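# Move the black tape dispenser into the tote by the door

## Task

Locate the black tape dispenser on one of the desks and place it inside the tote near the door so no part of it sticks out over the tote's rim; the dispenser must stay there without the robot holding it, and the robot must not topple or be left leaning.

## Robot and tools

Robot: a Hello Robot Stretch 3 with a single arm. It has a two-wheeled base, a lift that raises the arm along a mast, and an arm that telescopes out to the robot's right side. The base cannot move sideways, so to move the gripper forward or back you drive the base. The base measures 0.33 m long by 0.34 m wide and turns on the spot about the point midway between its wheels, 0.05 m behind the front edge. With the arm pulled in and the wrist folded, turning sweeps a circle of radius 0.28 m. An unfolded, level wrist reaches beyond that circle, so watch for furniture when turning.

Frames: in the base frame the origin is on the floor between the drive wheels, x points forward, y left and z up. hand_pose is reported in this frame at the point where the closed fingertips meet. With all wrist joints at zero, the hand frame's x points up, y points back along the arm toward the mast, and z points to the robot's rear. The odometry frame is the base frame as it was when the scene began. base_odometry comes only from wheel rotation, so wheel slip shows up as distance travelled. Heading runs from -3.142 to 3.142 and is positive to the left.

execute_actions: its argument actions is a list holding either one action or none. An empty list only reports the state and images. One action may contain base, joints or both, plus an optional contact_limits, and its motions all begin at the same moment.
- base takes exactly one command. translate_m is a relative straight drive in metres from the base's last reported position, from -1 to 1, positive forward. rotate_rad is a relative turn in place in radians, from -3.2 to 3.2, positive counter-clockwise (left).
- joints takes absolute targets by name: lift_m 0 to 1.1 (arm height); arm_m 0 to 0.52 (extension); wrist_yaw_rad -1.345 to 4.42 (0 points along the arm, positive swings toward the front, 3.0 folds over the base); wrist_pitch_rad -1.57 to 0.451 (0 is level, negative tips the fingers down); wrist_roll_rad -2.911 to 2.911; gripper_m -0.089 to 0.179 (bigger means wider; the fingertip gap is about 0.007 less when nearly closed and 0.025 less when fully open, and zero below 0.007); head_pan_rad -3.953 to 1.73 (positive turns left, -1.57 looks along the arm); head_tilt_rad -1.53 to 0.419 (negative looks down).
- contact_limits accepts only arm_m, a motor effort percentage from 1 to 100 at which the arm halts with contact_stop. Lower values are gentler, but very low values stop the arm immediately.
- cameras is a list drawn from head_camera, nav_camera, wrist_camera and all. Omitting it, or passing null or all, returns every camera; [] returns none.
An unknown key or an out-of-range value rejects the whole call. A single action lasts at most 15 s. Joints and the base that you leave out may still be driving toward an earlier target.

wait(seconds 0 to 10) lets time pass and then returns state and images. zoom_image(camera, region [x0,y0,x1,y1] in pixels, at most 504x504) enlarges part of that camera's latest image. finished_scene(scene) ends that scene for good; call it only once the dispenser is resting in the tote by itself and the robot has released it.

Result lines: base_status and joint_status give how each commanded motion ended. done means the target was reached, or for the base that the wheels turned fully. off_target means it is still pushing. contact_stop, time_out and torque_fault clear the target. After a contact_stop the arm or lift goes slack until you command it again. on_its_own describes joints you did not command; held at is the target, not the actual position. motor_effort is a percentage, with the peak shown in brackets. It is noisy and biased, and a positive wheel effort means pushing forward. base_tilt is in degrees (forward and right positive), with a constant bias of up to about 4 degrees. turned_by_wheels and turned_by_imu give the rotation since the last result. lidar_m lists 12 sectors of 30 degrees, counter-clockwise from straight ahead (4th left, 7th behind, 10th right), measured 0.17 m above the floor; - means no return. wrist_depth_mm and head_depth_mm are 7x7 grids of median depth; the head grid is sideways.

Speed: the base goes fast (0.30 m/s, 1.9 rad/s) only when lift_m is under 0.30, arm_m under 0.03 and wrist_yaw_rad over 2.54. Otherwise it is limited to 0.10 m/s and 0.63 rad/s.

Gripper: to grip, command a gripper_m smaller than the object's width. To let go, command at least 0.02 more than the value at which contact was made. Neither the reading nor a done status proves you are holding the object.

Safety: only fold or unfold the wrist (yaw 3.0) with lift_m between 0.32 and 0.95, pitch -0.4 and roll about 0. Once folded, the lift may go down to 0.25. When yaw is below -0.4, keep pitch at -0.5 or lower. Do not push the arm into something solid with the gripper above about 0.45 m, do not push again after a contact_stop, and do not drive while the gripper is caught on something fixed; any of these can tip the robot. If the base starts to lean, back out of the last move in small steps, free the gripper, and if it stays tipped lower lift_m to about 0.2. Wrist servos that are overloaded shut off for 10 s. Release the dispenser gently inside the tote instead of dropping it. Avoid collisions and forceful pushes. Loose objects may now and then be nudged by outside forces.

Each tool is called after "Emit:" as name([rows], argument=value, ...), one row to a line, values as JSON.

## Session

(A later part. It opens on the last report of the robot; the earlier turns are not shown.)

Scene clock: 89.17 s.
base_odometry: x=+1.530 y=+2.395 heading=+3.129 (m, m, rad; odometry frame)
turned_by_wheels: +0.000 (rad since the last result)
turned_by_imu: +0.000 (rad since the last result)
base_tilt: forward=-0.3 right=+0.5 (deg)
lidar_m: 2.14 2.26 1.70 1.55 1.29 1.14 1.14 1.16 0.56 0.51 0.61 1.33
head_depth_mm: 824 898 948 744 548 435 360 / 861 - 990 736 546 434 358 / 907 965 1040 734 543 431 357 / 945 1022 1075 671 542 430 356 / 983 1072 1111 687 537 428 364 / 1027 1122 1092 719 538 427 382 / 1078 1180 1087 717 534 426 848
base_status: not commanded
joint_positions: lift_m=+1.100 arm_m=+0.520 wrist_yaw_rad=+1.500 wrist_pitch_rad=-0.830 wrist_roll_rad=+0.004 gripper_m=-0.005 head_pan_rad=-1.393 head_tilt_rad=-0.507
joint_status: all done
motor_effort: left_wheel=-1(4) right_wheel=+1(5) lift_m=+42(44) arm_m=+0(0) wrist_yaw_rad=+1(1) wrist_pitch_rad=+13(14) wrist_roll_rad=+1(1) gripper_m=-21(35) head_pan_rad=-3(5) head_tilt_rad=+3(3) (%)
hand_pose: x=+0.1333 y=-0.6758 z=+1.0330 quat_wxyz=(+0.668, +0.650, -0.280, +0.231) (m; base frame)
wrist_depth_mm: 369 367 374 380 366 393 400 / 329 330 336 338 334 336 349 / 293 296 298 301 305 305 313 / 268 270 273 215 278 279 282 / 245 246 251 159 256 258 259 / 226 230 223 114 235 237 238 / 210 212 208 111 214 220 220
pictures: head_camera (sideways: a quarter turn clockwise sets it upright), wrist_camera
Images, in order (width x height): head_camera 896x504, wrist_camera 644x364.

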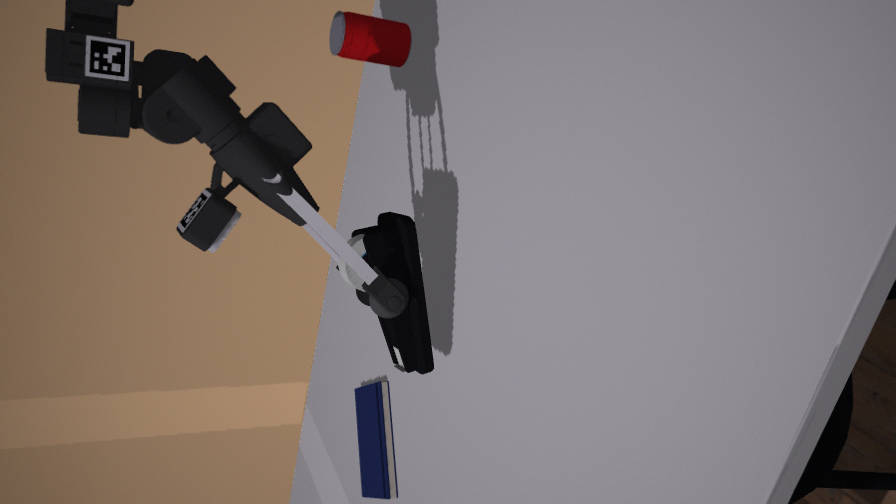

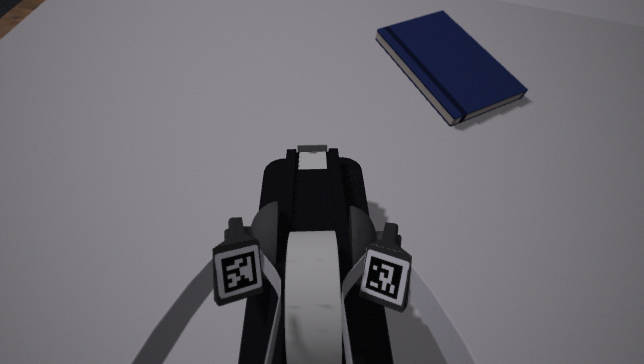

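Emit:
execute_actions([
  {"joints":{"arm_m":0.0,"wrist_yaw_rad":1.6,"head_pan_rad":0,"head_tilt_rad":-0.7}},
], cameras=[])

Emit:
execute_actions([
  {"base":{"rotate_rad":1.6}},
], cameras=[])

Emit:
execute_actions([
  {"base":{"translate_m":1.0},"joints":{"lift_m":0.7}},
], cameras=["wrist_camera","nav_camera"])

Emit:
execute_actions([
  {"base":{"translate_m":1.0}},
], cameras=["wrist_camera","nav_camera"])

Scene clock: 94.90 s.
base_odometry: x=+1.530 y=+2.395 heading=+3.129 (m, m, rad; odometry frame)
turned_by_wheels: +0.000 (rad since the last result)
turned_by_imu: -0.001 (rad since the last result)
base_tilt: forward=-0.4 right=+0.5 (deg)
lidar_m: 2.16 2.25 1.69 1.55 1.29 1.14 1.14 1.16 0.56 0.51 0.61 1.32
head_depth_mm: 2144 2408 2607 2068 1636 1421 298 / 2082 2469 2612 2060 1672 1407 1231 / 2206 2571 2702 2059 1671 1405 1216 / 2256 2614 2663 2057 1661 1408 1200 / 2244 2665 2614 2038 1670 1397 1206 / 2355 2784 2652 2029 1635 1400 1199 / 2156 2739 2573 2044 1639 1380 1193
base_status: not commanded
joint_positions: lift_m=+1.100 arm_m=+0.000 wrist_yaw_rad=+1.600 wrist_pitch_rad=-0.830 wrist_roll_rad=+0.004 gripper_m=-0.005 head_pan_rad=-0.007 head_tilt_rad=-0.691
joint_status: all done
motor_effort: left_wheel=-1(1) right_wheel=+1(1) lift_m=+41(42) arm_m=-5(6) wrist_yaw_rad=+0(4) wrist_pitch_rad=+13(13) wrist_roll_rad=+1(1) gripper_m=-21(20) head_pan_rad=+3(38) head_tilt_rad=-4(19) (%)
hand_pose: x=+0.1337 y=-0.1409 z=+1.0330 quat_wxyz=(+0.655, +0.663, -0.247, +0.264) (m; base frame)
wrist_depth_mm: - - - - - 419 404 / - - - - - 371 357 / - - - - - 327 317 / - - - 214 - 290 283 / - - - 158 - 264 261 / - - - 114 - 241 240 / - - - 111 - 222 221
pictures: none
No camera images: the call's "cameras" was empty. Leave "cameras" out to get every camera's image.

Scene clock: 98.90 s.
base_odometry: x=+1.529 y=+2.396 heading=-1.554 (m, m, rad; odometry frame)
turned_by_wheels: +1.600 (rad since the last result)
turned_by_imu: +1.451 (rad since the last result)
base_tilt: forward=-0.3 right=+0.5 (deg)
lidar_m: 1.53 1.42 1.15 1.14 1.25 1.06 0.54 0.53 1.33 2.15 2.24 1.68
head_depth_mm: 1582 1842 1838 1972 1683 1418 299 / 1620 1877 1822 1943 1678 1417 1208 / 1642 1885 2145 1933 1678 1405 1217 / 1586 1872 1791 1909 1659 1394 1215 / 3299 3490 2602 2017 1646 1392 1203 / 3304 3382 2626 2029 1644 1387 1199 / 2608 2705 2546 2001 1627 1372 1192
base_status: done
joint_positions: lift_m=+1.100 arm_m=+0.000 wrist_yaw_rad=+1.600 wrist_pitch_rad=-0.834 wrist_roll_rad=+0.004 gripper_m=-0.005 head_pan_rad=-0.007 head_tilt_rad=-0.693
joint_status: not commanded
motor_effort: left_wheel=-4(100) right_wheel=+3(35) lift_m=+41(42) arm_m=-3(5) wrist_yaw_rad=+0(2) wrist_pitch_rad=+14(14) wrist_roll_rad=+1(1) gripper_m=-21(21) head_pan_rad=+2(4) head_tilt_rad=-4(4) (%)
hand_pose: x=+0.1330 y=-0.1408 z=+1.0325 quat_wxyz=(+0.656, +0.664, -0.246, +0.263) (m; base frame)
wrist_depth_mm: - - - - - - - / - - - - - - - / - - - - - - - / - - - 216 - - - / - - - 158 - - - / - - - 114 - - - / - - - 111 - - -
pictures: none
No camera images: the call's "cameras" was empty. Leave "cameras" out to get every camera's image.

Scene clock: 110.30 s.
base_odometry: x=+1.545 y=+1.396 heading=-1.554 (m, m, rad; odometry frame)
turned_by_wheels: +0.000 (rad since the last result)
turned_by_imu: +0.002 (rad since the last result)
base_tilt: forward=-0.4 right=+0.5 (deg)
lidar_m: 0.55 1.22 0.99 0.98 1.08 1.69 1.57 1.50 2.48 1.88 1.01 1.01
head_depth_mm: 817 865 626 1137 982 1235 1161 / 823 874 621 1152 980 1241 1168 / 447 493 562 1096 955 1231 1160 / 2399 2708 2644 2033 1611 1329 1185 / 2391 2687 2554 2047 1640 1388 1193 / 2445 2744 2527 2033 1652 1392 1199 / 2198 2292 2371 2005 1626 1378 1194
base_status: done
joint_positions: lift_m=+0.700 arm_m=+0.000 wrist_yaw_rad=+1.600 wrist_pitch_rad=-0.834 wrist_roll_rad=+0.004 gripper_m=-0.005 head_pan_rad=-0.007 head_tilt_rad=-0.693
joint_status: all done
motor_effort: left_wheel=-5(6) right_wheel=+3(6) lift_m=+30(37) arm_m=-4(4) wrist_yaw_rad=+0(0) wrist_pitch_rad=+14(14) wrist_roll_rad=+2(1) gripper_m=-20(21) head_pan_rad=+4(3) head_tilt_rad=-3(3) (%)
hand_pose: x=+0.1330 y=-0.1408 z=+0.6329 quat_wxyz=(+0.656, +0.664, -0.246, +0.263) (m; base frame)
wrist_depth_mm: - - - 682 990 449 441 / - - - - - - 965 / 969 995 999 889 963 933 956 / 892 894 908 214 859 852 840 / 816 839 842 158 869 839 846 / 747 765 751 114 791 788 832 / 722 720 703 111 728 746 748
pictures: nav_camera (sideways: a quarter turn counterclockwise sets it upright), wrist_camera
Images, in order (width x height): nav_camera 672x504, wrist_camera 644x364.

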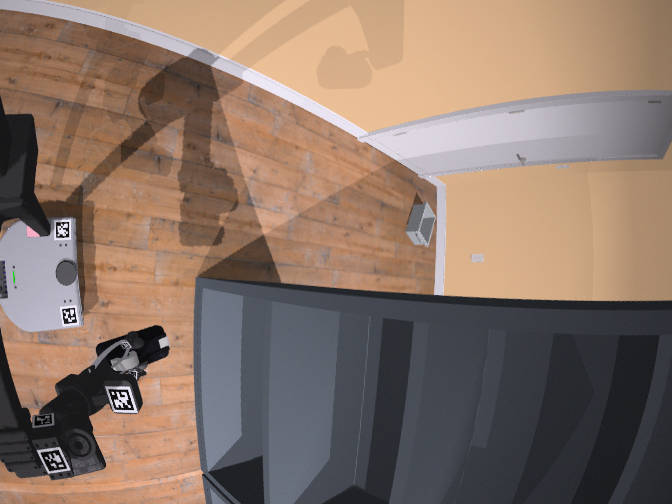

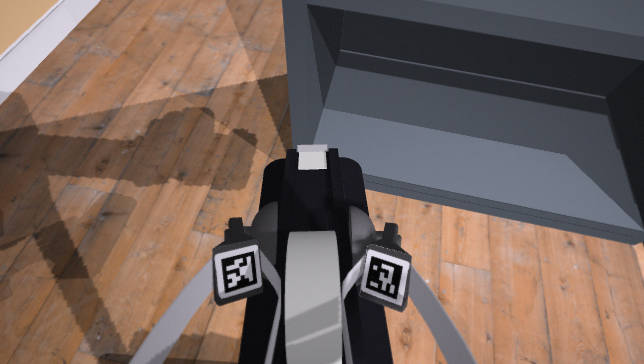

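Scene clock: 121.27 s.
base_odometry: x=+1.562 y=+0.397 heading=-1.554 (m, m, rad; odometry frame)
turned_by_wheels: +0.000 (rad since the last result)
turned_by_imu: -1.069 (rad since the last result)
base_tilt: forward=-0.4 right=+0.5 (deg)
lidar_m: 1.00 0.15 0.41 1.14 0.93 0.92 1.01 1.56 2.02 2.50 2.76 0.92
head_depth_mm: - - - - 375 331 1185 / - - - - - - 295 / - - - - - - - / - - - - - - - / - - - - - - - / - - - - - - - / - - - - - - -
base_status: done
joint_positions: lift_m=+0.700 arm_m=+0.000 wrist_yaw_rad=+1.600 wrist_pitch_rad=-0.834 wrist_roll_rad=+0.004 gripper_m=-0.005 head_pan_rad=+0.029 head_tilt_rad=-0.704
joint_status: not commanded
motor_effort: left_wheel=+14(88) right_wheel=+3(57) lift_m=+35(36) arm_m=-3(3) wrist_yaw_rad=+1(25) wrist_pitch_rad=+14(85) wrist_roll_rad=+1(16) gripper_m=-19(24) head_pan_rad=-13(38) head_tilt_rad=+2(9) (%)
hand_pose: x=+0.1328 y=-0.1409 z=+0.6326 quat_wxyz=(+0.656, +0.664, -0.246, +0.262) (m; base frame)
wrist_depth_mm: 394 397 400 407 415 744 - / 346 353 359 361 385 - - / 314 317 324 331 937 - - / 287 289 291 305 880 917 968 / 257 267 271 163 863 856 870 / 192 246 253 111 810 789 818 / 172 227 375 109 717 731 745
pictures: nav_camera (sideways: a quarter turn counterclockwise sets it upright), wrist_camera
Images, in order (width x height): nav_camera 672x504, wrist_camera 644x364.

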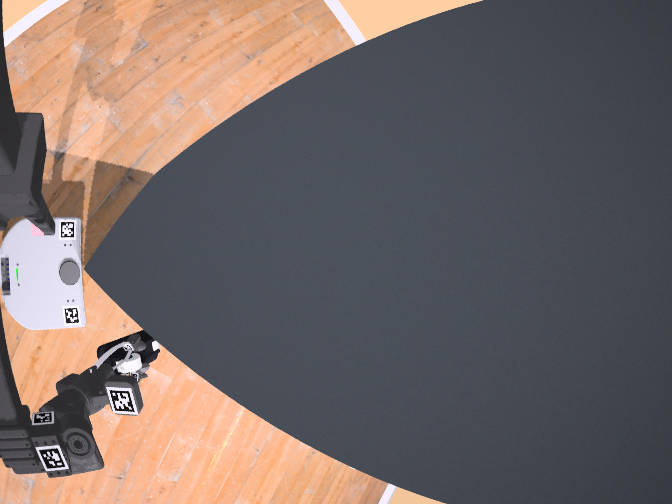

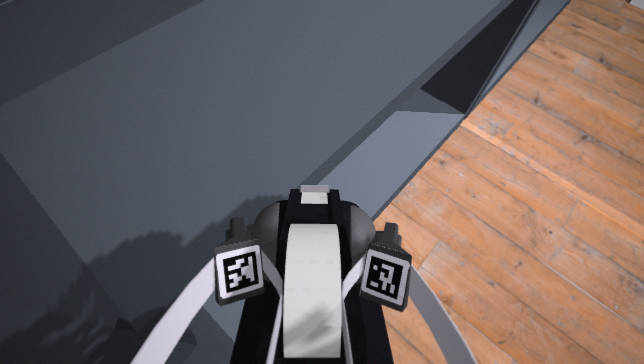

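Emit:
execute_actions([
  {"base":{"translate_m":-0.3}},
], cameras=["wrist_camera","nav_camera"])

Scene clock: 125.90 s.
base_odometry: x=+1.557 y=+0.696 heading=-1.554 (m, m, rad; odometry frame)
turned_by_wheels: +0.000 (rad since the last result)
turned_by_imu: -0.002 (rad since the last result)
base_tilt: forward=-0.4 right=+0.4 (deg)
lidar_m: 0.36 0.46 1.67 0.85 0.69 0.69 0.75 1.17 1.91 1.93 2.88 1.17
head_depth_mm: 1004 872 1193 1245 1561 1415 1217 / 1070 866 634 1203 1060 1373 1220 / 1090 856 605 1083 966 1254 1183 / 955 331 381 465 914 795 1130 / 288 309 353 412 492 612 819 / 298 338 391 464 570 737 1058 / 324 373 437 530 677 923 1168
base_status: done
joint_positions: lift_m=+0.700 arm_m=+0.000 wrist_yaw_rad=+1.600 wrist_pitch_rad=-0.834 wrist_roll_rad=+0.004 gripper_m=-0.005 head_pan_rad=+0.007 head_tilt_rad=-0.703
joint_status: not commanded
motor_effort: left_wheel=+4(11) right_wheel=-1(6) lift_m=+34(35) arm_m=-3(3) wrist_yaw_rad=+1(1) wrist_pitch_rad=+14(14) wrist_roll_rad=+1(1) gripper_m=-19(20) head_pan_rad=-3(13) head_tilt_rad=+1(1) (%)
hand_pose: x=+0.1328 y=-0.1409 z=+0.6326 quat_wxyz=(+0.656, +0.664, -0.246, +0.262) (m; base frame)
wrist_depth_mm: - 411 403 - - - - / - 610 420 - - - - / 964 984 549 925 - - - / 894 912 789 857 946 949 937 / 854 842 840 132 849 870 872 / 765 779 743 110 797 807 823 / 706 732 693 107 715 736 746
pictures: nav_camera (sideways: a quarter turn counterclockwise sets it upright), wrist_camera
Images, in order (width x height): nav_camera 672x504, wrist_camera 644x364.

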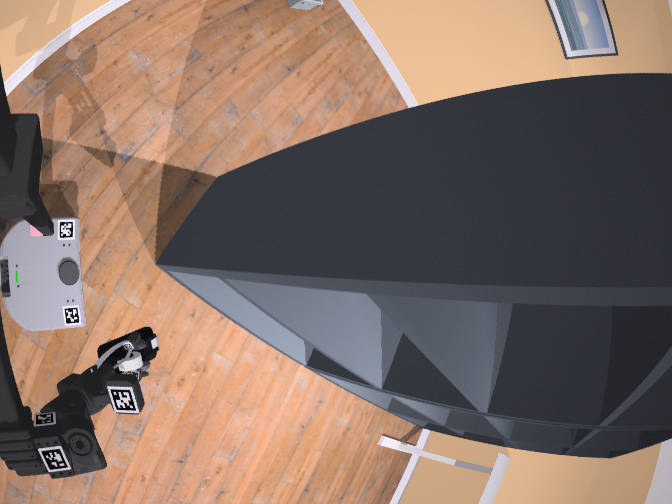

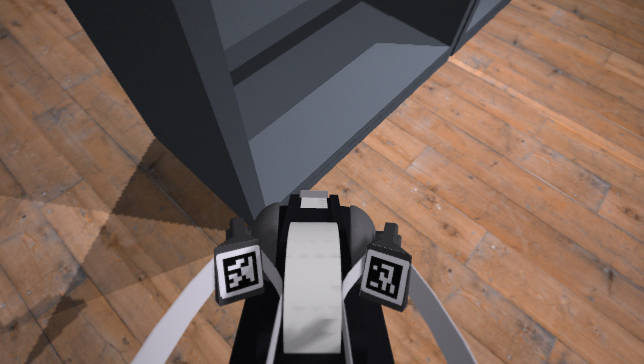

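Emit:
execute_actions([
  {"base":{"rotate_rad":1.2}},
], cameras=["nav_camera"])

Emit:
execute_actions([
  {"base":{"translate_m":0.4}},
], cameras=["nav_camera"])

Scene clock: 129.23 s.
base_odometry: x=+1.557 y=+0.696 heading=-0.354 (m, m, rad; odometry frame)
turned_by_wheels: +1.200 (rad since the last result)
turned_by_imu: +1.208 (rad since the last result)
base_tilt: forward=-0.4 right=+0.4 (deg)
lidar_m: 1.30 0.78 0.69 0.69 0.81 1.48 1.93 2.50 2.61 1.17 0.36 0.59
head_depth_mm: 2017 2249 2466 2054 1681 1403 1166 / 2057 2313 2487 2053 1656 1401 1209 / 2125 2386 2521 2017 1656 1408 1206 / 2146 2393 2527 2014 1658 1382 1191 / 1674 1853 2069 2009 1639 1384 1202 / 1326 1438 1567 1699 1641 1385 1193 / 1105 1203 1295 1389 1483 1377 1188
base_status: done
joint_positions: lift_m=+0.700 arm_m=+0.000 wrist_yaw_rad=+1.600 wrist_pitch_rad=-0.834 wrist_roll_rad=+0.004 gripper_m=-0.005 head_pan_rad=+0.007 head_tilt_rad=-0.703
joint_status: not commanded
motor_effort: left_wheel=-4(10) right_wheel=+2(4) lift_m=+35(35) arm_m=-3(3) wrist_yaw_rad=+1(1) wrist_pitch_rad=+14(14) wrist_roll_rad=+1(0) gripper_m=-19(20) head_pan_rad=-3(3) head_tilt_rad=+1(1) (%)
hand_pose: x=+0.1328 y=-0.1409 z=+0.6326 quat_wxyz=(+0.656, +0.664, -0.246, +0.262) (m; base frame)
wrist_depth_mm: 747 974 - - - - 326 / 822 - - - - 584 297 / 842 - 998 998 - 489 269 / 848 887 926 949 925 428 249 / 809 818 846 132 813 374 232 / 767 762 739 110 546 333 232 / 687 713 692 107 634 649 662
pictures: nav_camera (sideways: a quarter turn counterclockwise sets it upright)
Images, in order (width x height): nav_camera 672x504.

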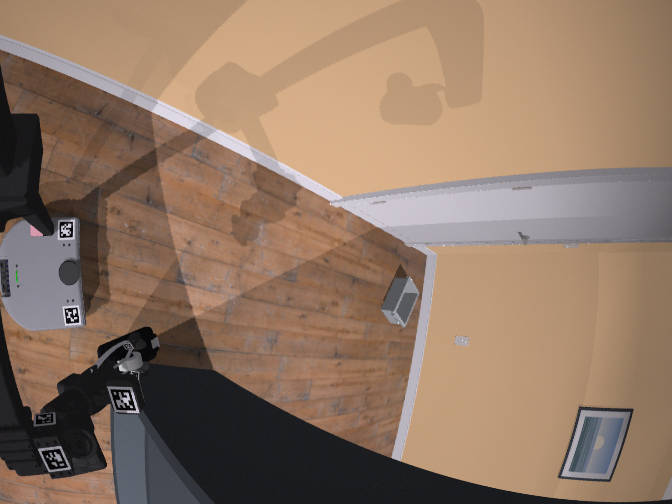

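Scene clock: 134.63 s.
base_odometry: x=+1.932 y=+0.558 heading=-0.354 (m, m, rad; odometry frame)
turned_by_wheels: +0.000 (rad since the last result)
turned_by_imu: +0.001 (rad since the last result)
base_tilt: forward=-0.4 right=+0.5 (deg)
lidar_m: 1.02 0.65 0.57 0.57 0.68 1.23 2.30 2.87 0.39 0.39 0.46 2.04
head_depth_mm: 1702 1880 2119 2039 1658 1405 1211 / 1746 1922 2169 1985 1648 1404 1213 / 1797 1976 2254 1943 1647 1392 1201 / 1800 2005 2267 2020 1647 1390 1204 / 1364 1517 1689 1840 1639 1385 1204 / 1090 1174 1284 1407 1524 1386 1200 / 899 965 1023 1111 1245 1308 1187
base_status: done
joint_positions: lift_m=+0.700 arm_m=+0.000 wrist_yaw_rad=+1.600 wrist_pitch_rad=-0.834 wrist_roll_rad=+0.004 gripper_m=-0.005 head_pan_rad=+0.007 head_tilt_rad=-0.703
joint_status: not commanded
motor_effort: left_wheel=-5(5) right_wheel=+3(6) lift_m=+35(35) arm_m=-3(3) wrist_yaw_rad=+1(1) wrist_pitch_rad=+14(14) wrist_roll_rad=+1(1) gripper_m=-19(21) head_pan_rad=-4(3) head_tilt_rad=+1(1) (%)
hand_pose: x=+0.1328 y=-0.1409 z=+0.6326 quat_wxyz=(+0.656, +0.664, -0.246, +0.262) (m; base frame)
wrist_depth_mm: 640 857 - - - - - / 677 919 - - - - - / 708 945 - - - - - / 768 884 920 932 937 946 939 / 795 822 835 132 880 862 881 / 769 754 744 110 804 800 428 / 684 703 693 108 705 516 345
pictures: nav_camera (sideways: a quarter turn counterclockwise sets it upright)
Images, in order (width x height): nav_camera 672x504.

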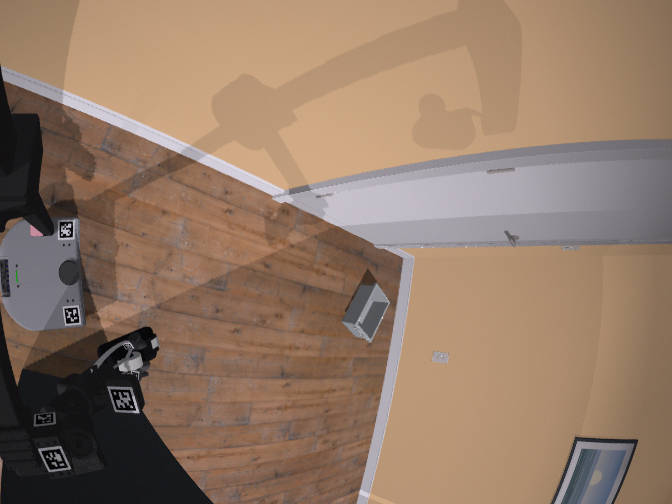

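Emit:
execute_actions([
  {"base":{"rotate_rad":-0.25},"joints":{"head_tilt_rad":-0.9}},
], cameras=[])

Emit:
execute_actions([
  {"base":{"translate_m":0.6},"joints":{"lift_m":0.5}},
], cameras=["nav_camera","head_camera"])

Scene clock: 136.57 s.
base_odometry: x=+1.932 y=+0.558 heading=-0.604 (m, m, rad; odometry frame)
turned_by_wheels: -0.250 (rad since the last result)
turned_by_imu: -0.252 (rad since the last result)
base_tilt: forward=-0.4 right=+0.4 (deg)
lidar_m: 1.76 0.77 0.59 0.57 0.60 0.85 2.33 2.32 0.40 0.39 0.41 2.09
head_depth_mm: 1836 2148 2002 1694 1460 1289 1104 / 1848 2125 2015 1688 1464 1278 1141 / 1845 2164 1990 1673 1438 1275 1138 / 1861 2142 1913 1671 1443 1264 1131 / 1864 2171 1895 1657 1430 1265 1128 / 1847 2164 1952 1658 1435 1256 1124 / 1750 1735 1785 1626 1414 1254 1114
base_status: done
joint_positions: lift_m=+0.700 arm_m=+0.000 wrist_yaw_rad=+1.600 wrist_pitch_rad=-0.834 wrist_roll_rad=+0.004 gripper_m=-0.005 head_pan_rad=+0.007 head_tilt_rad=-0.889
joint_status: all done
motor_effort: left_wheel=+7(12) right_wheel=-3(6) lift_m=+35(35) arm_m=-2(3) wrist_yaw_rad=+1(1) wrist_pitch_rad=+14(14) wrist_roll_rad=+0(1) gripper_m=-20(19) head_pan_rad=-4(3) head_tilt_rad=-5(20) (%)
hand_pose: x=+0.1328 y=-0.1409 z=+0.6326 quat_wxyz=(+0.656, +0.664, -0.246, +0.262) (m; base frame)
wrist_depth_mm: 807 - - - - - - / 835 - - - - - - / 835 988 - - - - - / 836 911 908 912 929 960 310 / 801 848 836 132 860 457 307 / 761 771 767 110 692 449 298 / 701 712 671 107 703 436 295
pictures: none
No camera images: the call's "cameras" was empty. Leave "cameras" out to get every camera's image.

Scene clock: 143.53 s.
base_odometry: x=+2.426 y=+0.217 heading=-0.604 (m, m, rad; odometry frame)
turned_by_wheels: +0.000 (rad since the last result)
turned_by_imu: +0.002 (rad since the last result)
base_tilt: forward=-0.3 right=+0.5 (deg)
lidar_m: 1.44 0.70 0.55 0.54 0.57 0.81 2.66 0.57 0.51 1.41 1.95 1.48
head_depth_mm: 1299 1505 1774 1697 1459 1287 1134 / 1302 1502 1769 1679 1456 1280 1140 / 1303 1514 1783 1671 1457 1273 1138 / 1307 1496 1789 1587 1444 1269 1133 / 1306 1511 1793 1604 1437 1264 1135 / 1311 1527 1789 1642 1424 1257 1121 / 1309 1492 1725 1599 1415 1253 1117
base_status: done
joint_positions: lift_m=+0.500 arm_m=+0.000 wrist_yaw_rad=+1.600 wrist_pitch_rad=-0.834 wrist_roll_rad=+0.004 gripper_m=-0.005 head_pan_rad=+0.007 head_tilt_rad=-0.889
joint_status: all done
motor_effort: left_wheel=+6(14) right_wheel=-3(3) lift_m=+30(32) arm_m=-3(3) wrist_yaw_rad=+1(1) wrist_pitch_rad=+14(14) wrist_roll_rad=+1(1) gripper_m=-20(19) head_pan_rad=-3(3) head_tilt_rad=-5(6) (%)
hand_pose: x=+0.1328 y=-0.1409 z=+0.4328 quat_wxyz=(+0.656, +0.664, -0.246, +0.262) (m; base frame)
wrist_depth_mm: 732 926 940 918 962 989 - / 754 819 851 856 843 850 895 / 711 748 755 764 768 787 789 / 665 676 677 677 692 709 703 / 608 619 626 132 643 648 658 / 562 563 560 110 586 602 595 / 516 531 523 107 541 547 552
pictures: head_camera (sideways: a quarter turn clockwise sets it upright), nav_camera (sideways: a quarter turn counterclockwise sets it upright)
Images, in order (width x height): head_camera 896x504, nav_camera 672x504.

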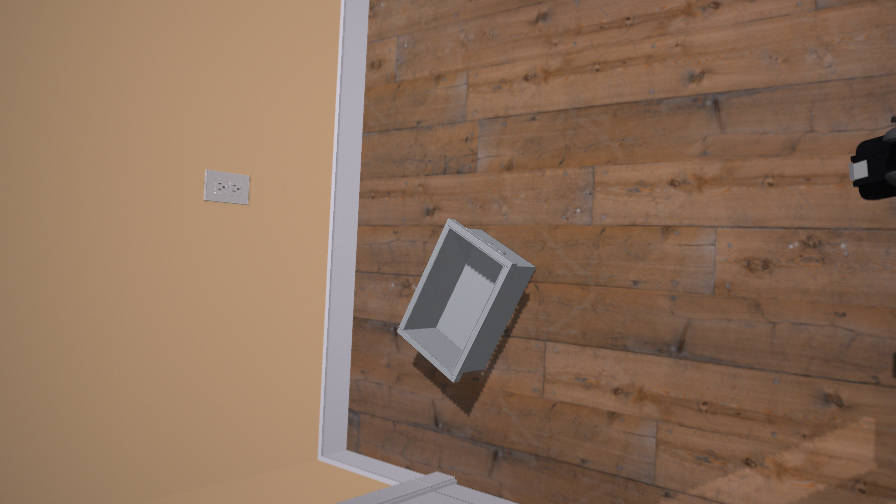

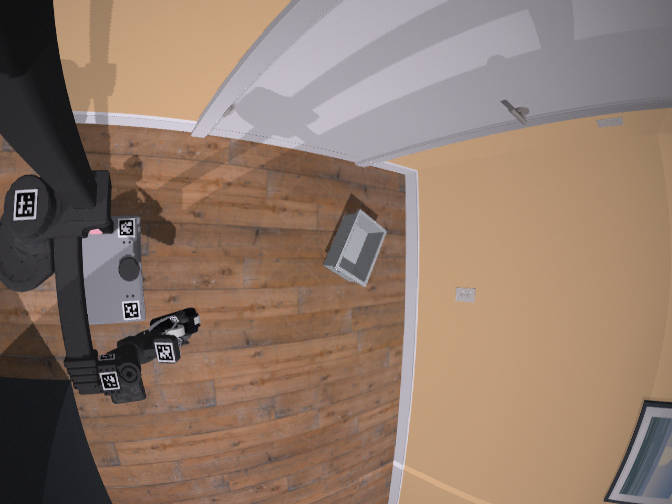

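Emit:
execute_actions([
  {"base":{"rotate_rad":0.34}},
], cameras=[])

Emit:
execute_actions([
  {"base":{"translate_m":0.54}},
], cameras=[])

Emit:
execute_actions([
  {"base":{"rotate_rad":0.71},"joints":{"head_pan_rad":-1.3,"head_tilt_rad":-1.2,"wrist_yaw_rad":1.57}},
], cameras=[])

Emit:
execute_actions([
  {"joints":{"arm_m":0.26}},
])

Scene clock: 147.27 s.
base_odometry: x=+2.426 y=+0.217 heading=-0.264 (m, m, rad; odometry frame)
turned_by_wheels: +0.340 (rad since the last result)
turned_by_imu: +0.342 (rad since the last result)
base_tilt: forward=-0.3 right=+0.5 (deg)
lidar_m: 0.86 0.55 0.54 0.55 0.68 1.42 0.70 0.51 0.76 2.39 1.57 1.44
head_depth_mm: 1244 1421 1649 1694 1457 1279 1146 / 1294 1473 1718 1664 1422 1275 1143 / 1346 1544 1816 1617 1450 1274 1140 / 1358 1569 1825 1659 1426 1275 1140 / 1076 1235 1412 1596 1427 1259 1129 / 890 995 1116 1274 1372 1252 1133 / 761 836 924 1018 1156 1233 1123
base_status: done
joint_positions: lift_m=+0.500 arm_m=+0.000 wrist_yaw_rad=+1.600 wrist_pitch_rad=-0.834 wrist_roll_rad=+0.004 gripper_m=-0.005 head_pan_rad=+0.007 head_tilt_rad=-0.889
joint_status: not commanded
motor_effort: left_wheel=-4(9) right_wheel=+3(4) lift_m=+30(30) arm_m=-3(3) wrist_yaw_rad=+1(1) wrist_pitch_rad=+14(14) wrist_roll_rad=+1(1) gripper_m=-19(19) head_pan_rad=-4(3) head_tilt_rad=-5(5) (%)
hand_pose: x=+0.1328 y=-0.1409 z=+0.4328 quat_wxyz=(+0.656, +0.664, -0.246, +0.262) (m; base frame)
wrist_depth_mm: 570 725 935 928 917 950 - / 598 775 843 851 848 863 878 / 636 733 772 758 764 762 765 / 664 673 692 696 694 712 712 / 607 639 624 132 647 645 646 / 567 570 558 110 591 585 603 / 519 529 519 107 545 544 557
pictures: none
No camera images: the call's "cameras" was empty. Leave "cameras" out to get every camera's image.

Scene clock: 153.63 s.
base_odometry: x=+2.947 y=+0.076 heading=-0.264 (m, m, rad; odometry frame)
turned_by_wheels: +0.000 (rad since the last result)
turned_by_imu: +0.001 (rad since the last result)
base_tilt: forward=-0.3 right=+0.4 (deg)
lidar_m: 0.52 0.35 0.32 0.32 0.39 0.88 1.03 1.01 2.05 1.57 1.03 0.95
head_depth_mm: 807 925 1062 1265 1434 1286 1135 / 837 955 1116 1328 1460 1249 1119 / 866 997 1157 1408 1441 1236 1141 / 854 989 1179 1440 1438 1268 1133 / 674 767 878 996 1248 1265 1124 / 522 586 648 760 887 1059 1102 / 450 494 547 611 685 789 929
base_status: done
joint_positions: lift_m=+0.500 arm_m=+0.000 wrist_yaw_rad=+1.600 wrist_pitch_rad=-0.834 wrist_roll_rad=+0.004 gripper_m=-0.005 head_pan_rad=+0.007 head_tilt_rad=-0.889
joint_status: not commanded
motor_effort: left_wheel=-5(5) right_wheel=+3(6) lift_m=+30(30) arm_m=-3(3) wrist_yaw_rad=+1(1) wrist_pitch_rad=+14(14) wrist_roll_rad=+1(1) gripper_m=-19(20) head_pan_rad=-3(2) head_tilt_rad=-5(5) (%)
hand_pose: x=+0.1328 y=-0.1409 z=+0.4328 quat_wxyz=(+0.656, +0.664, -0.246, +0.262) (m; base frame)
wrist_depth_mm: 381 481 670 927 865 782 716 / 402 514 749 846 864 840 785 / 425 561 741 724 704 763 778 / 454 606 684 678 682 676 723 / 492 602 641 133 602 650 648 / 532 578 552 110 585 595 592 / 518 533 519 108 527 549 560
pictures: none
No camera images: the call's "cameras" was empty. Leave "cameras" out to get every camera's image.

Scene clock: 155.70 s.
base_odometry: x=+2.947 y=+0.076 heading=+0.445 (m, m, rad; odometry frame)
turned_by_wheels: +0.710 (rad since the last result)
turned_by_imu: +0.714 (rad since the last result)
base_tilt: forward=-0.3 right=+0.5 (deg)
lidar_m: 0.33 0.32 0.33 0.50 1.61 1.00 1.17 3.13 1.28 0.97 0.95 0.43
head_depth_mm: 1128 1428 1515 1401 1291 1203 1139 / 1100 1375 1517 1388 1292 - 1137 / 1066 1336 1505 1367 - - - / 1044 1306 1483 1363 1301 - - / 1020 1262 1467 1327 1291 1186 1109 / 994 1220 1445 1357 1262 1176 1105 / 967 1173 1435 1358 1257 1156 1085
base_status: done
joint_positions: lift_m=+0.500 arm_m=+0.000 wrist_yaw_rad=+1.571 wrist_pitch_rad=-0.834 wrist_roll_rad=+0.004 gripper_m=-0.005 head_pan_rad=-1.293 head_tilt_rad=-1.185
joint_status: all done
motor_effort: left_wheel=-4(11) right_wheel=+3(5) lift_m=+30(30) arm_m=-3(3) wrist_yaw_rad=+0(3) wrist_pitch_rad=+14(14) wrist_roll_rad=+1(1) gripper_m=-19(20) head_pan_rad=-3(39) head_tilt_rad=-6(23) (%)
hand_pose: x=+0.1329 y=-0.1453 z=+0.4328 quat_wxyz=(+0.659, +0.660, -0.256, +0.253) (m; base frame)
wrist_depth_mm: 274 303 342 393 465 588 671 / 309 341 398 467 576 746 715 / 350 394 476 581 747 776 729 / 408 476 595 686 706 686 703 / 481 585 637 132 630 582 660 / 555 576 562 110 590 583 540 / 522 524 513 107 538 530 499
pictures: none
No camera images: the call's "cameras" was empty. Leave "cameras" out to get every camera's image.

Scene clock: 158.83 s.
base_odometry: x=+2.947 y=+0.076 heading=+0.445 (m, m, rad; odometry frame)
turned_by_wheels: +0.000 (rad since the last result)
turned_by_imu: +0.000 (rad since the last result)
base_tilt: forward=-0.4 right=+0.5 (deg)
lidar_m: 0.33 0.32 0.33 0.50 1.62 1.00 1.17 3.13 1.29 0.97 0.95 0.43
head_depth_mm: 1129 1427 1525 1401 1288 1213 1142 / 1092 1386 1548 1392 - - 1132 / 1073 1344 1517 1354 1282 - - / 1045 1298 1505 1337 1276 - - / 1016 1266 1462 1299 1278 1184 1119 / 993 1223 1454 1358 1264 1180 1107 / 971 1185 1418 1351 1248 1166 1076
base_status: not commanded
joint_positions: lift_m=+0.500 arm_m=+0.260 wrist_yaw_rad=+1.570 wrist_pitch_rad=-0.834 wrist_roll_rad=+0.004 gripper_m=-0.005 head_pan_rad=-1.293 head_tilt_rad=-1.185
joint_status: all done
motor_effort: left_wheel=-5(4) right_wheel=+3(3) lift_m=+30(30) arm_m=+5(5) wrist_yaw_rad=+1(0) wrist_pitch_rad=+14(14) wrist_roll_rad=+0(1) gripper_m=-20(19) head_pan_rad=-4(4) head_tilt_rad=-6(6) (%)
hand_pose: x=+0.1329 y=-0.4050 z=+0.4328 quat_wxyz=(+0.660, +0.660, -0.256, +0.253) (m; base frame)
wrist_depth_mm: 377 414 468 556 661 609 473 / 422 470 548 660 762 657 500 / 478 543 642 746 778 676 521 / 563 641 676 678 696 690 560 / 611 621 641 132 639 633 593 / 559 560 544 110 503 587 587 / 525 531 514 108 506 547 555
pictures: head_camera (sideways: a quarter turn clockwise sets it upright), nav_camera (sideways: a quarter turn counterclockwise sets it upright), wrist_camera
Images, in order (width x height): head_camera 896x504, nav_camera 672x504, wrist_camera 644x364.

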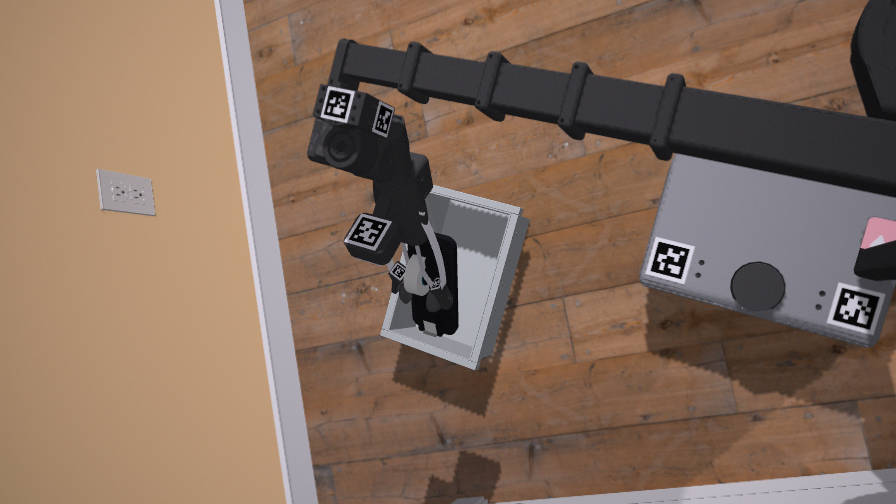

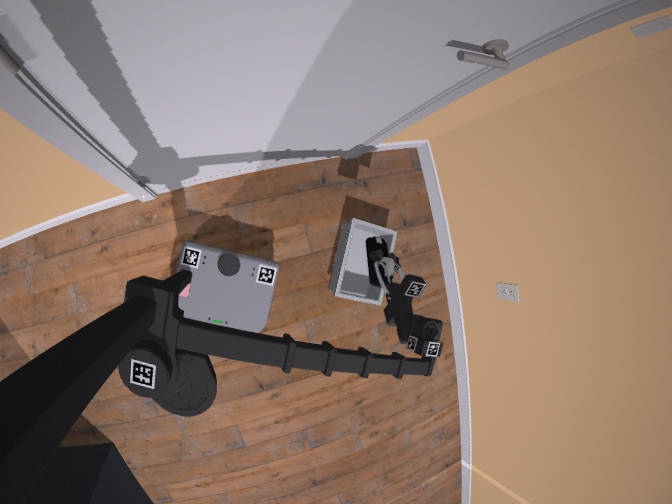

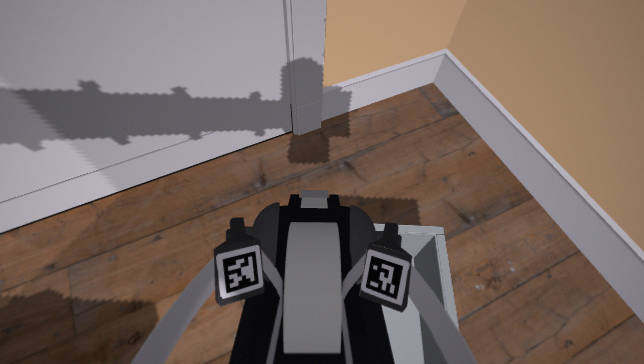

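Emit:
execute_actions([
  {"base":{"translate_m":0.01},"joints":{"arm_m":0.34,"lift_m":0.33}},
], cameras=["head_camera","wrist_camera"])

Scene clock: 161.90 s.
base_odometry: x=+2.956 y=+0.080 heading=+0.445 (m, m, rad; odometry frame)
turned_by_wheels: +0.000 (rad since the last result)
turned_by_imu: -0.001 (rad since the last result)
base_tilt: forward=-0.4 right=+0.5 (deg)
lidar_m: 0.32 0.31 0.33 0.49 1.57 1.01 1.18 3.12 1.28 0.97 0.94 0.42
head_depth_mm: 1126 1433 1521 1403 1300 1217 1142 / 1095 1372 1534 1381 1287 1205 1144 / 1066 1333 1518 1366 1282 - - / 1038 1289 1488 1342 1280 - - / 1015 1255 1462 1319 1274 1192 1113 / 985 1214 1438 1353 1266 1180 1102 / 962 1179 1439 1358 1245 1166 1070
base_status: done
joint_positions: lift_m=+0.330 arm_m=+0.340 wrist_yaw_rad=+1.570 wrist_pitch_rad=-0.834 wrist_roll_rad=+0.004 gripper_m=-0.005 head_pan_rad=-1.293 head_tilt_rad=-1.185
joint_status: all done
motor_effort: left_wheel=-4(4) right_wheel=+2(5) lift_m=+30(29) arm_m=+5(7) wrist_yaw_rad=+1(0) wrist_pitch_rad=+14(14) wrist_roll_rad=+1(1) gripper_m=-20(19) head_pan_rad=-4(4) head_tilt_rad=-7(6) (%)
hand_pose: x=+0.1329 y=-0.4850 z=+0.2628 quat_wxyz=(+0.660, +0.660, -0.256, +0.253) (m; base frame)
wrist_depth_mm: 399 442 497 585 643 535 415 / 443 506 566 586 601 553 440 / 500 531 528 538 545 540 447 / 472 478 473 351 387 488 469 / 430 437 434 132 406 457 455 / 395 405 281 110 332 417 423 / 371 376 265 107 303 392 389
pictures: head_camera (sideways: a quarter turn clockwise sets it upright), wrist_camera
Images, in order (width x height): head_camera 896x504, wrist_camera 644x364.

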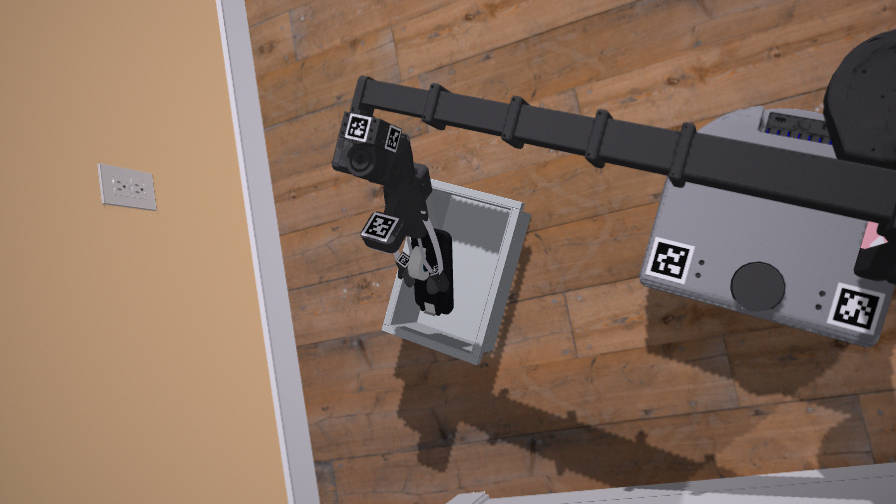

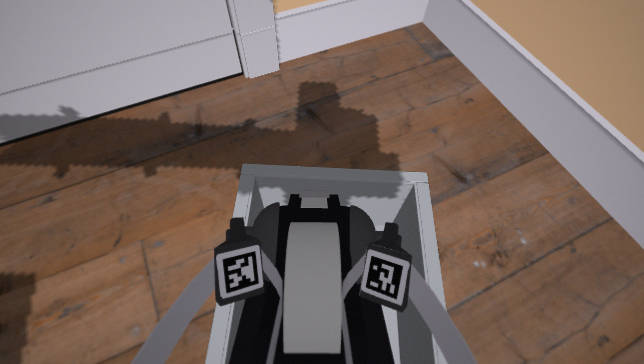

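Emit:
execute_actions([
  {"joints":{"arm_m":0.352,"lift_m":0.22}},
], cameras=["head_camera","wrist_camera"])

Scene clock: 163.97 s.
base_odometry: x=+2.956 y=+0.080 heading=+0.445 (m, m, rad; odometry frame)
turned_by_wheels: +0.000 (rad since the last result)
turned_by_imu: +0.000 (rad since the last result)
base_tilt: forward=-0.3 right=+0.5 (deg)
lidar_m: 0.32 0.31 0.32 0.49 1.57 1.01 1.18 3.13 1.28 0.47 0.95 0.42
head_depth_mm: 1117 1422 1529 1400 1297 1201 1120 / 1093 1374 1517 1390 1293 1211 1147 / 1067 1338 1502 1358 1275 - - / 1038 1284 1487 1328 1268 - - / 1019 1245 1458 1319 1263 1198 1112 / 984 1209 1439 1358 1261 1185 1108 / 965 1173 1428 1354 1252 1156 1073
base_status: not commanded
joint_positions: lift_m=+0.220 arm_m=+0.352 wrist_yaw_rad=+1.570 wrist_pitch_rad=-0.834 wrist_roll_rad=+0.004 gripper_m=-0.005 head_pan_rad=-1.293 head_tilt_rad=-1.185
joint_status: all done
motor_effort: left_wheel=-4(3) right_wheel=+3(2) lift_m=+30(30) arm_m=+5(7) wrist_yaw_rad=+0(1) wrist_pitch_rad=+14(14) wrist_roll_rad=+1(1) gripper_m=-19(20) head_pan_rad=-2(3) head_tilt_rad=-6(6) (%)
hand_pose: x=+0.1329 y=-0.4970 z=+0.1528 quat_wxyz=(+0.660, +0.660, -0.256, +0.253) (m; base frame)
wrist_depth_mm: 409 450 473 497 500 492 393 / 422 427 428 436 442 450 415 / 378 380 267 273 260 406 398 / 346 346 294 334 305 364 370 / 318 316 231 132 260 330 336 / 292 287 210 110 231 298 308 / 274 267 215 107 252 277 287
pictures: head_camera (sideways: a quarter turn clockwise sets it upright), wrist_camera
Images, in order (width x height): head_camera 896x504, wrist_camera 644x364.

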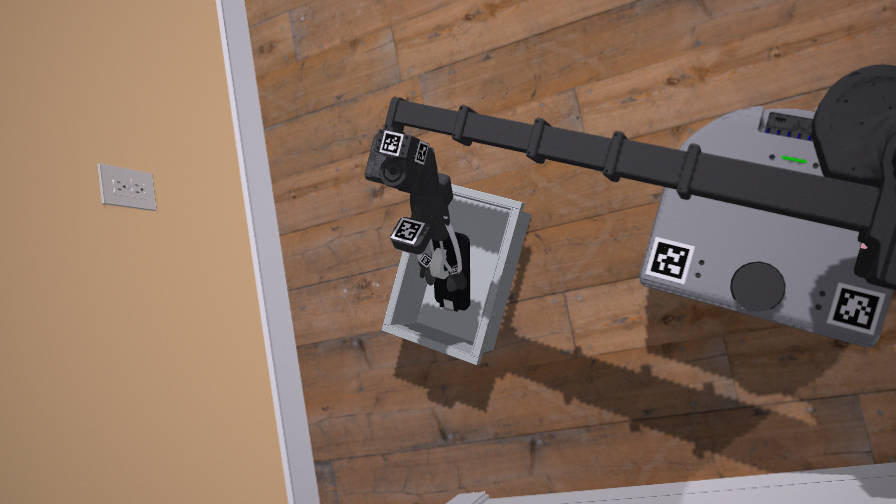

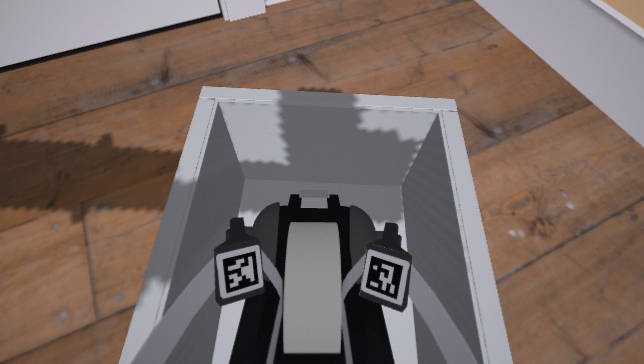

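Emit:
execute_actions([
  {"base":{"translate_m":0.025}},
], cameras=[])

Emit:
execute_actions([
  {"joints":{"lift_m":0.13}},
], cameras=["head_camera","wrist_camera"])

Scene clock: 165.80 s.
base_odometry: x=+2.978 y=+0.091 heading=+0.445 (m, m, rad; odometry frame)
turned_by_wheels: +0.000 (rad since the last result)
turned_by_imu: +0.000 (rad since the last result)
base_tilt: forward=-0.3 right=+0.4 (deg)
lidar_m: 0.29 0.29 0.30 0.46 1.46 1.03 1.19 3.08 1.26 0.47 0.93 0.39
head_depth_mm: 1109 1406 1525 1393 1291 1208 1129 / 1086 1363 1516 1395 1290 1208 1148 / 1054 1316 1496 1356 1273 - - / 1025 1278 1483 1334 1275 - - / 1002 1232 1467 1325 1273 1195 1116 / 971 1194 1446 1361 1261 1177 1104 / 952 1162 1423 1349 1247 1137 1014
base_status: done
joint_positions: lift_m=+0.220 arm_m=+0.352 wrist_yaw_rad=+1.570 wrist_pitch_rad=-0.834 wrist_roll_rad=+0.004 gripper_m=-0.005 head_pan_rad=-1.293 head_tilt_rad=-1.185
joint_status: not commanded
motor_effort: left_wheel=-4(6) right_wheel=+2(6) lift_m=+30(30) arm_m=+5(5) wrist_yaw_rad=+1(0) wrist_pitch_rad=+14(14) wrist_roll_rad=+1(1) gripper_m=-19(20) head_pan_rad=-3(2) head_tilt_rad=-7(6) (%)
hand_pose: x=+0.1329 y=-0.4970 z=+0.1528 quat_wxyz=(+0.660, +0.660, -0.256, +0.253) (m; base frame)
wrist_depth_mm: 385 427 463 500 504 486 385 / 414 422 430 437 442 454 400 / 384 385 249 247 248 399 401 / 348 351 277 286 270 363 370 / 319 314 231 132 264 330 335 / 291 287 209 110 230 295 307 / 273 269 215 107 254 278 287
pictures: none
No camera images: the call's "cameras" was empty. Leave "cameras" out to get every camera's image.

Scene clock: 167.53 s.
base_odometry: x=+2.978 y=+0.091 heading=+0.445 (m, m, rad; odometry frame)
turned_by_wheels: +0.000 (rad since the last result)
turned_by_imu: -0.001 (rad since the last result)
base_tilt: forward=-0.3 right=+0.5 (deg)
lidar_m: 0.29 0.29 0.30 0.46 1.46 1.04 1.19 3.08 1.27 0.96 0.93 0.39
head_depth_mm: 1111 1405 1515 1393 1288 1209 1132 / 1077 1364 1515 1392 1283 1211 1137 / 1050 1320 1493 1353 1285 - - / 1027 1276 1474 1322 1275 - - / 999 1235 1466 1335 1264 1193 1108 / 977 1201 1445 1363 1266 1174 1100 / 954 1167 1415 1355 1240 1138 1009
base_status: not commanded
joint_positions: lift_m=+0.130 arm_m=+0.352 wrist_yaw_rad=+1.570 wrist_pitch_rad=-0.832 wrist_roll_rad=+0.004 gripper_m=-0.005 head_pan_rad=-1.293 head_tilt_rad=-1.186
joint_status: all done
motor_effort: left_wheel=-8(8) right_wheel=+6(9) lift_m=+27(29) arm_m=+4(5) wrist_yaw_rad=+1(1) wrist_pitch_rad=+14(14) wrist_roll_rad=+1(1) gripper_m=-20(18) head_pan_rad=-4(3) head_tilt_rad=-6(6) (%)
hand_pose: x=+0.1333 y=-0.4970 z=+0.0632 quat_wxyz=(+0.659, +0.660, -0.257, +0.253) (m; base frame)
wrist_depth_mm: 341 160 175 173 169 169 356 / 298 142 205 202 200 160 324 / 263 143 239 247 240 157 281 / 113 144 239 219 247 155 121 / 107 147 227 171 231 153 110 / 108 148 202 116 209 151 102 / 109 139 188 110 195 147 100
pictures: head_camera (sideways: a quarter turn clockwise sets it upright), wrist_camera
Images, in order (width x height): head_camera 896x504, wrist_camera 644x364.

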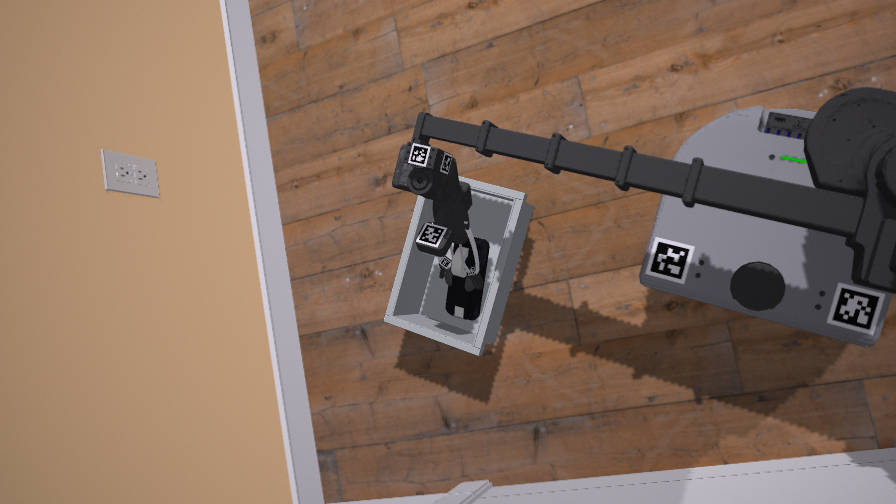

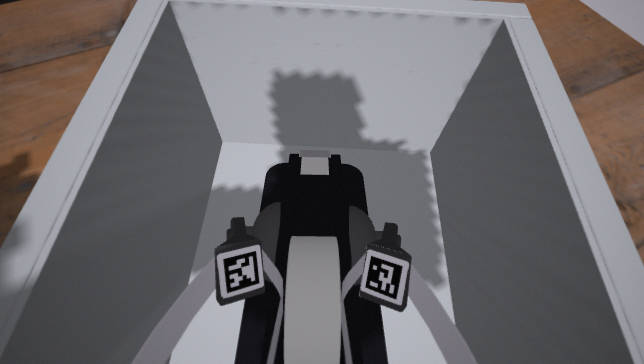

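Something is just touching; release modestly and lift.

Emit:
execute_actions([
  {"joints":{"gripper_m":0.095}},
], cameras=[])

Emit:
execute_actions([
  {"joints":{"lift_m":0.35}},
], cameras=["head_camera","wrist_camera"])

Scene clock: 169.30 s.
base_odometry: x=+2.978 y=+0.091 heading=+0.445 (m, m, rad; odometry frame)
turned_by_wheels: +0.000 (rad since the last result)
turned_by_imu: +0.000 (rad since the last result)
base_tilt: forward=-0.4 right=+0.5 (deg)
lidar_m: 0.29 0.29 0.30 0.46 1.46 1.03 1.19 3.10 1.26 0.96 0.93 0.39
head_depth_mm: 1111 1415 1526 1398 1297 1214 1127 / 1077 1368 1519 1398 1281 1211 1136 / 1049 1322 1501 1349 1279 - - / 1027 1274 1478 1331 1276 - - / 999 1234 1463 1336 1270 1185 1107 / 978 1201 1444 1367 1260 1170 1101 / 951 1162 1420 1359 1252 1144 1012
base_status: not commanded
joint_positions: lift_m=+0.130 arm_m=+0.352 wrist_yaw_rad=+1.570 wrist_pitch_rad=-0.816 wrist_roll_rad=+0.004 gripper_m=+0.095 head_pan_rad=-1.293 head_tilt_rad=-1.186
joint_status: all done
motor_effort: left_wheel=-5(8) right_wheel=+3(6) lift_m=+28(27) arm_m=+5(5) wrist_yaw_rad=+0(0) wrist_pitch_rad=+7(13) wrist_roll_rad=+1(1) gripper_m=+1(93) head_pan_rad=-2(4) head_tilt_rad=-6(6) (%)
hand_pose: x=+0.1366 y=-0.4970 z=+0.0657 quat_wxyz=(+0.657, +0.658, -0.262, +0.259) (m; base frame)
wrist_depth_mm: 348 175 171 173 172 174 365 / 309 150 200 197 195 161 333 / 275 141 233 238 234 157 290 / 116 143 248 233 252 155 126 / 107 137 227 207 235 152 113 / 108 129 208 177 212 140 104 / 108 163 192 139 199 149 100
pictures: none
No camera images: the call's "cameras" was empty. Leave "cameras" out to get every camera's image.

Scene clock: 172.13 s.
base_odometry: x=+2.978 y=+0.091 heading=+0.445 (m, m, rad; odometry frame)
turned_by_wheels: +0.000 (rad since the last result)
turned_by_imu: +0.000 (rad since the last result)
base_tilt: forward=-0.3 right=+0.5 (deg)
lidar_m: 0.29 0.29 0.30 0.46 1.47 1.04 1.19 3.09 1.26 0.96 0.93 0.39
head_depth_mm: 1110 1408 1521 1412 1298 1202 1136 / 1082 1359 1533 1397 1289 1204 1147 / 1049 1319 1513 1357 1289 - - / 1032 1280 1488 1334 1265 - - / 998 1234 1461 1324 1265 1186 1108 / 975 1200 1448 1364 1263 1180 1109 / 951 1170 1424 1351 1247 1147 1012
base_status: not commanded
joint_positions: lift_m=+0.350 arm_m=+0.352 wrist_yaw_rad=+1.570 wrist_pitch_rad=-0.815 wrist_roll_rad=+0.004 gripper_m=+0.095 head_pan_rad=-1.293 head_tilt_rad=-1.186
joint_status: all done
motor_effort: left_wheel=-5(5) right_wheel=+3(3) lift_m=+38(39) arm_m=+5(5) wrist_yaw_rad=+0(0) wrist_pitch_rad=+6(7) wrist_roll_rad=+1(1) gripper_m=+0(1) head_pan_rad=-2(3) head_tilt_rad=-6(7) (%)
hand_pose: x=+0.1367 y=-0.4970 z=+0.2854 quat_wxyz=(+0.657, +0.658, -0.262, +0.259) (m; base frame)
wrist_depth_mm: 385 424 470 559 615 506 397 / 425 478 550 642 640 532 416 / 481 531 571 582 586 567 432 / 498 503 507 515 520 521 448 / 459 477 368 413 404 482 467 / 421 421 395 429 400 444 447 / 396 397 386 386 398 411 412
pictures: head_camera (sideways: a quarter turn clockwise sets it upright), wrist_camera
Images, in order (width x height): head_camera 896x504, wrist_camera 644x364.

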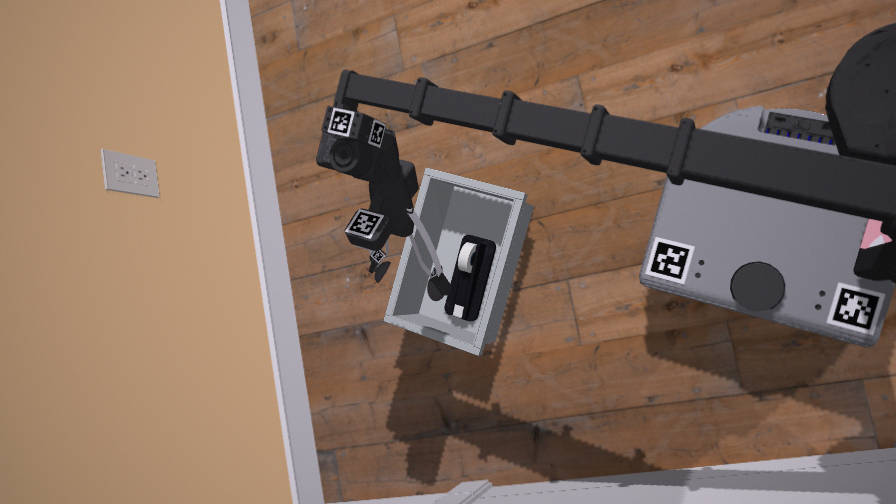

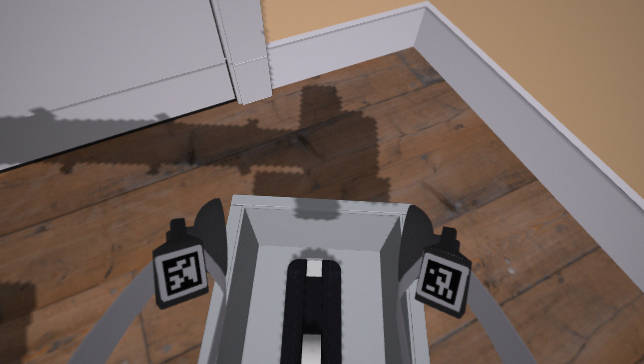

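Emit:
finished_scene(scene=1)

The scene is finished: the task was done.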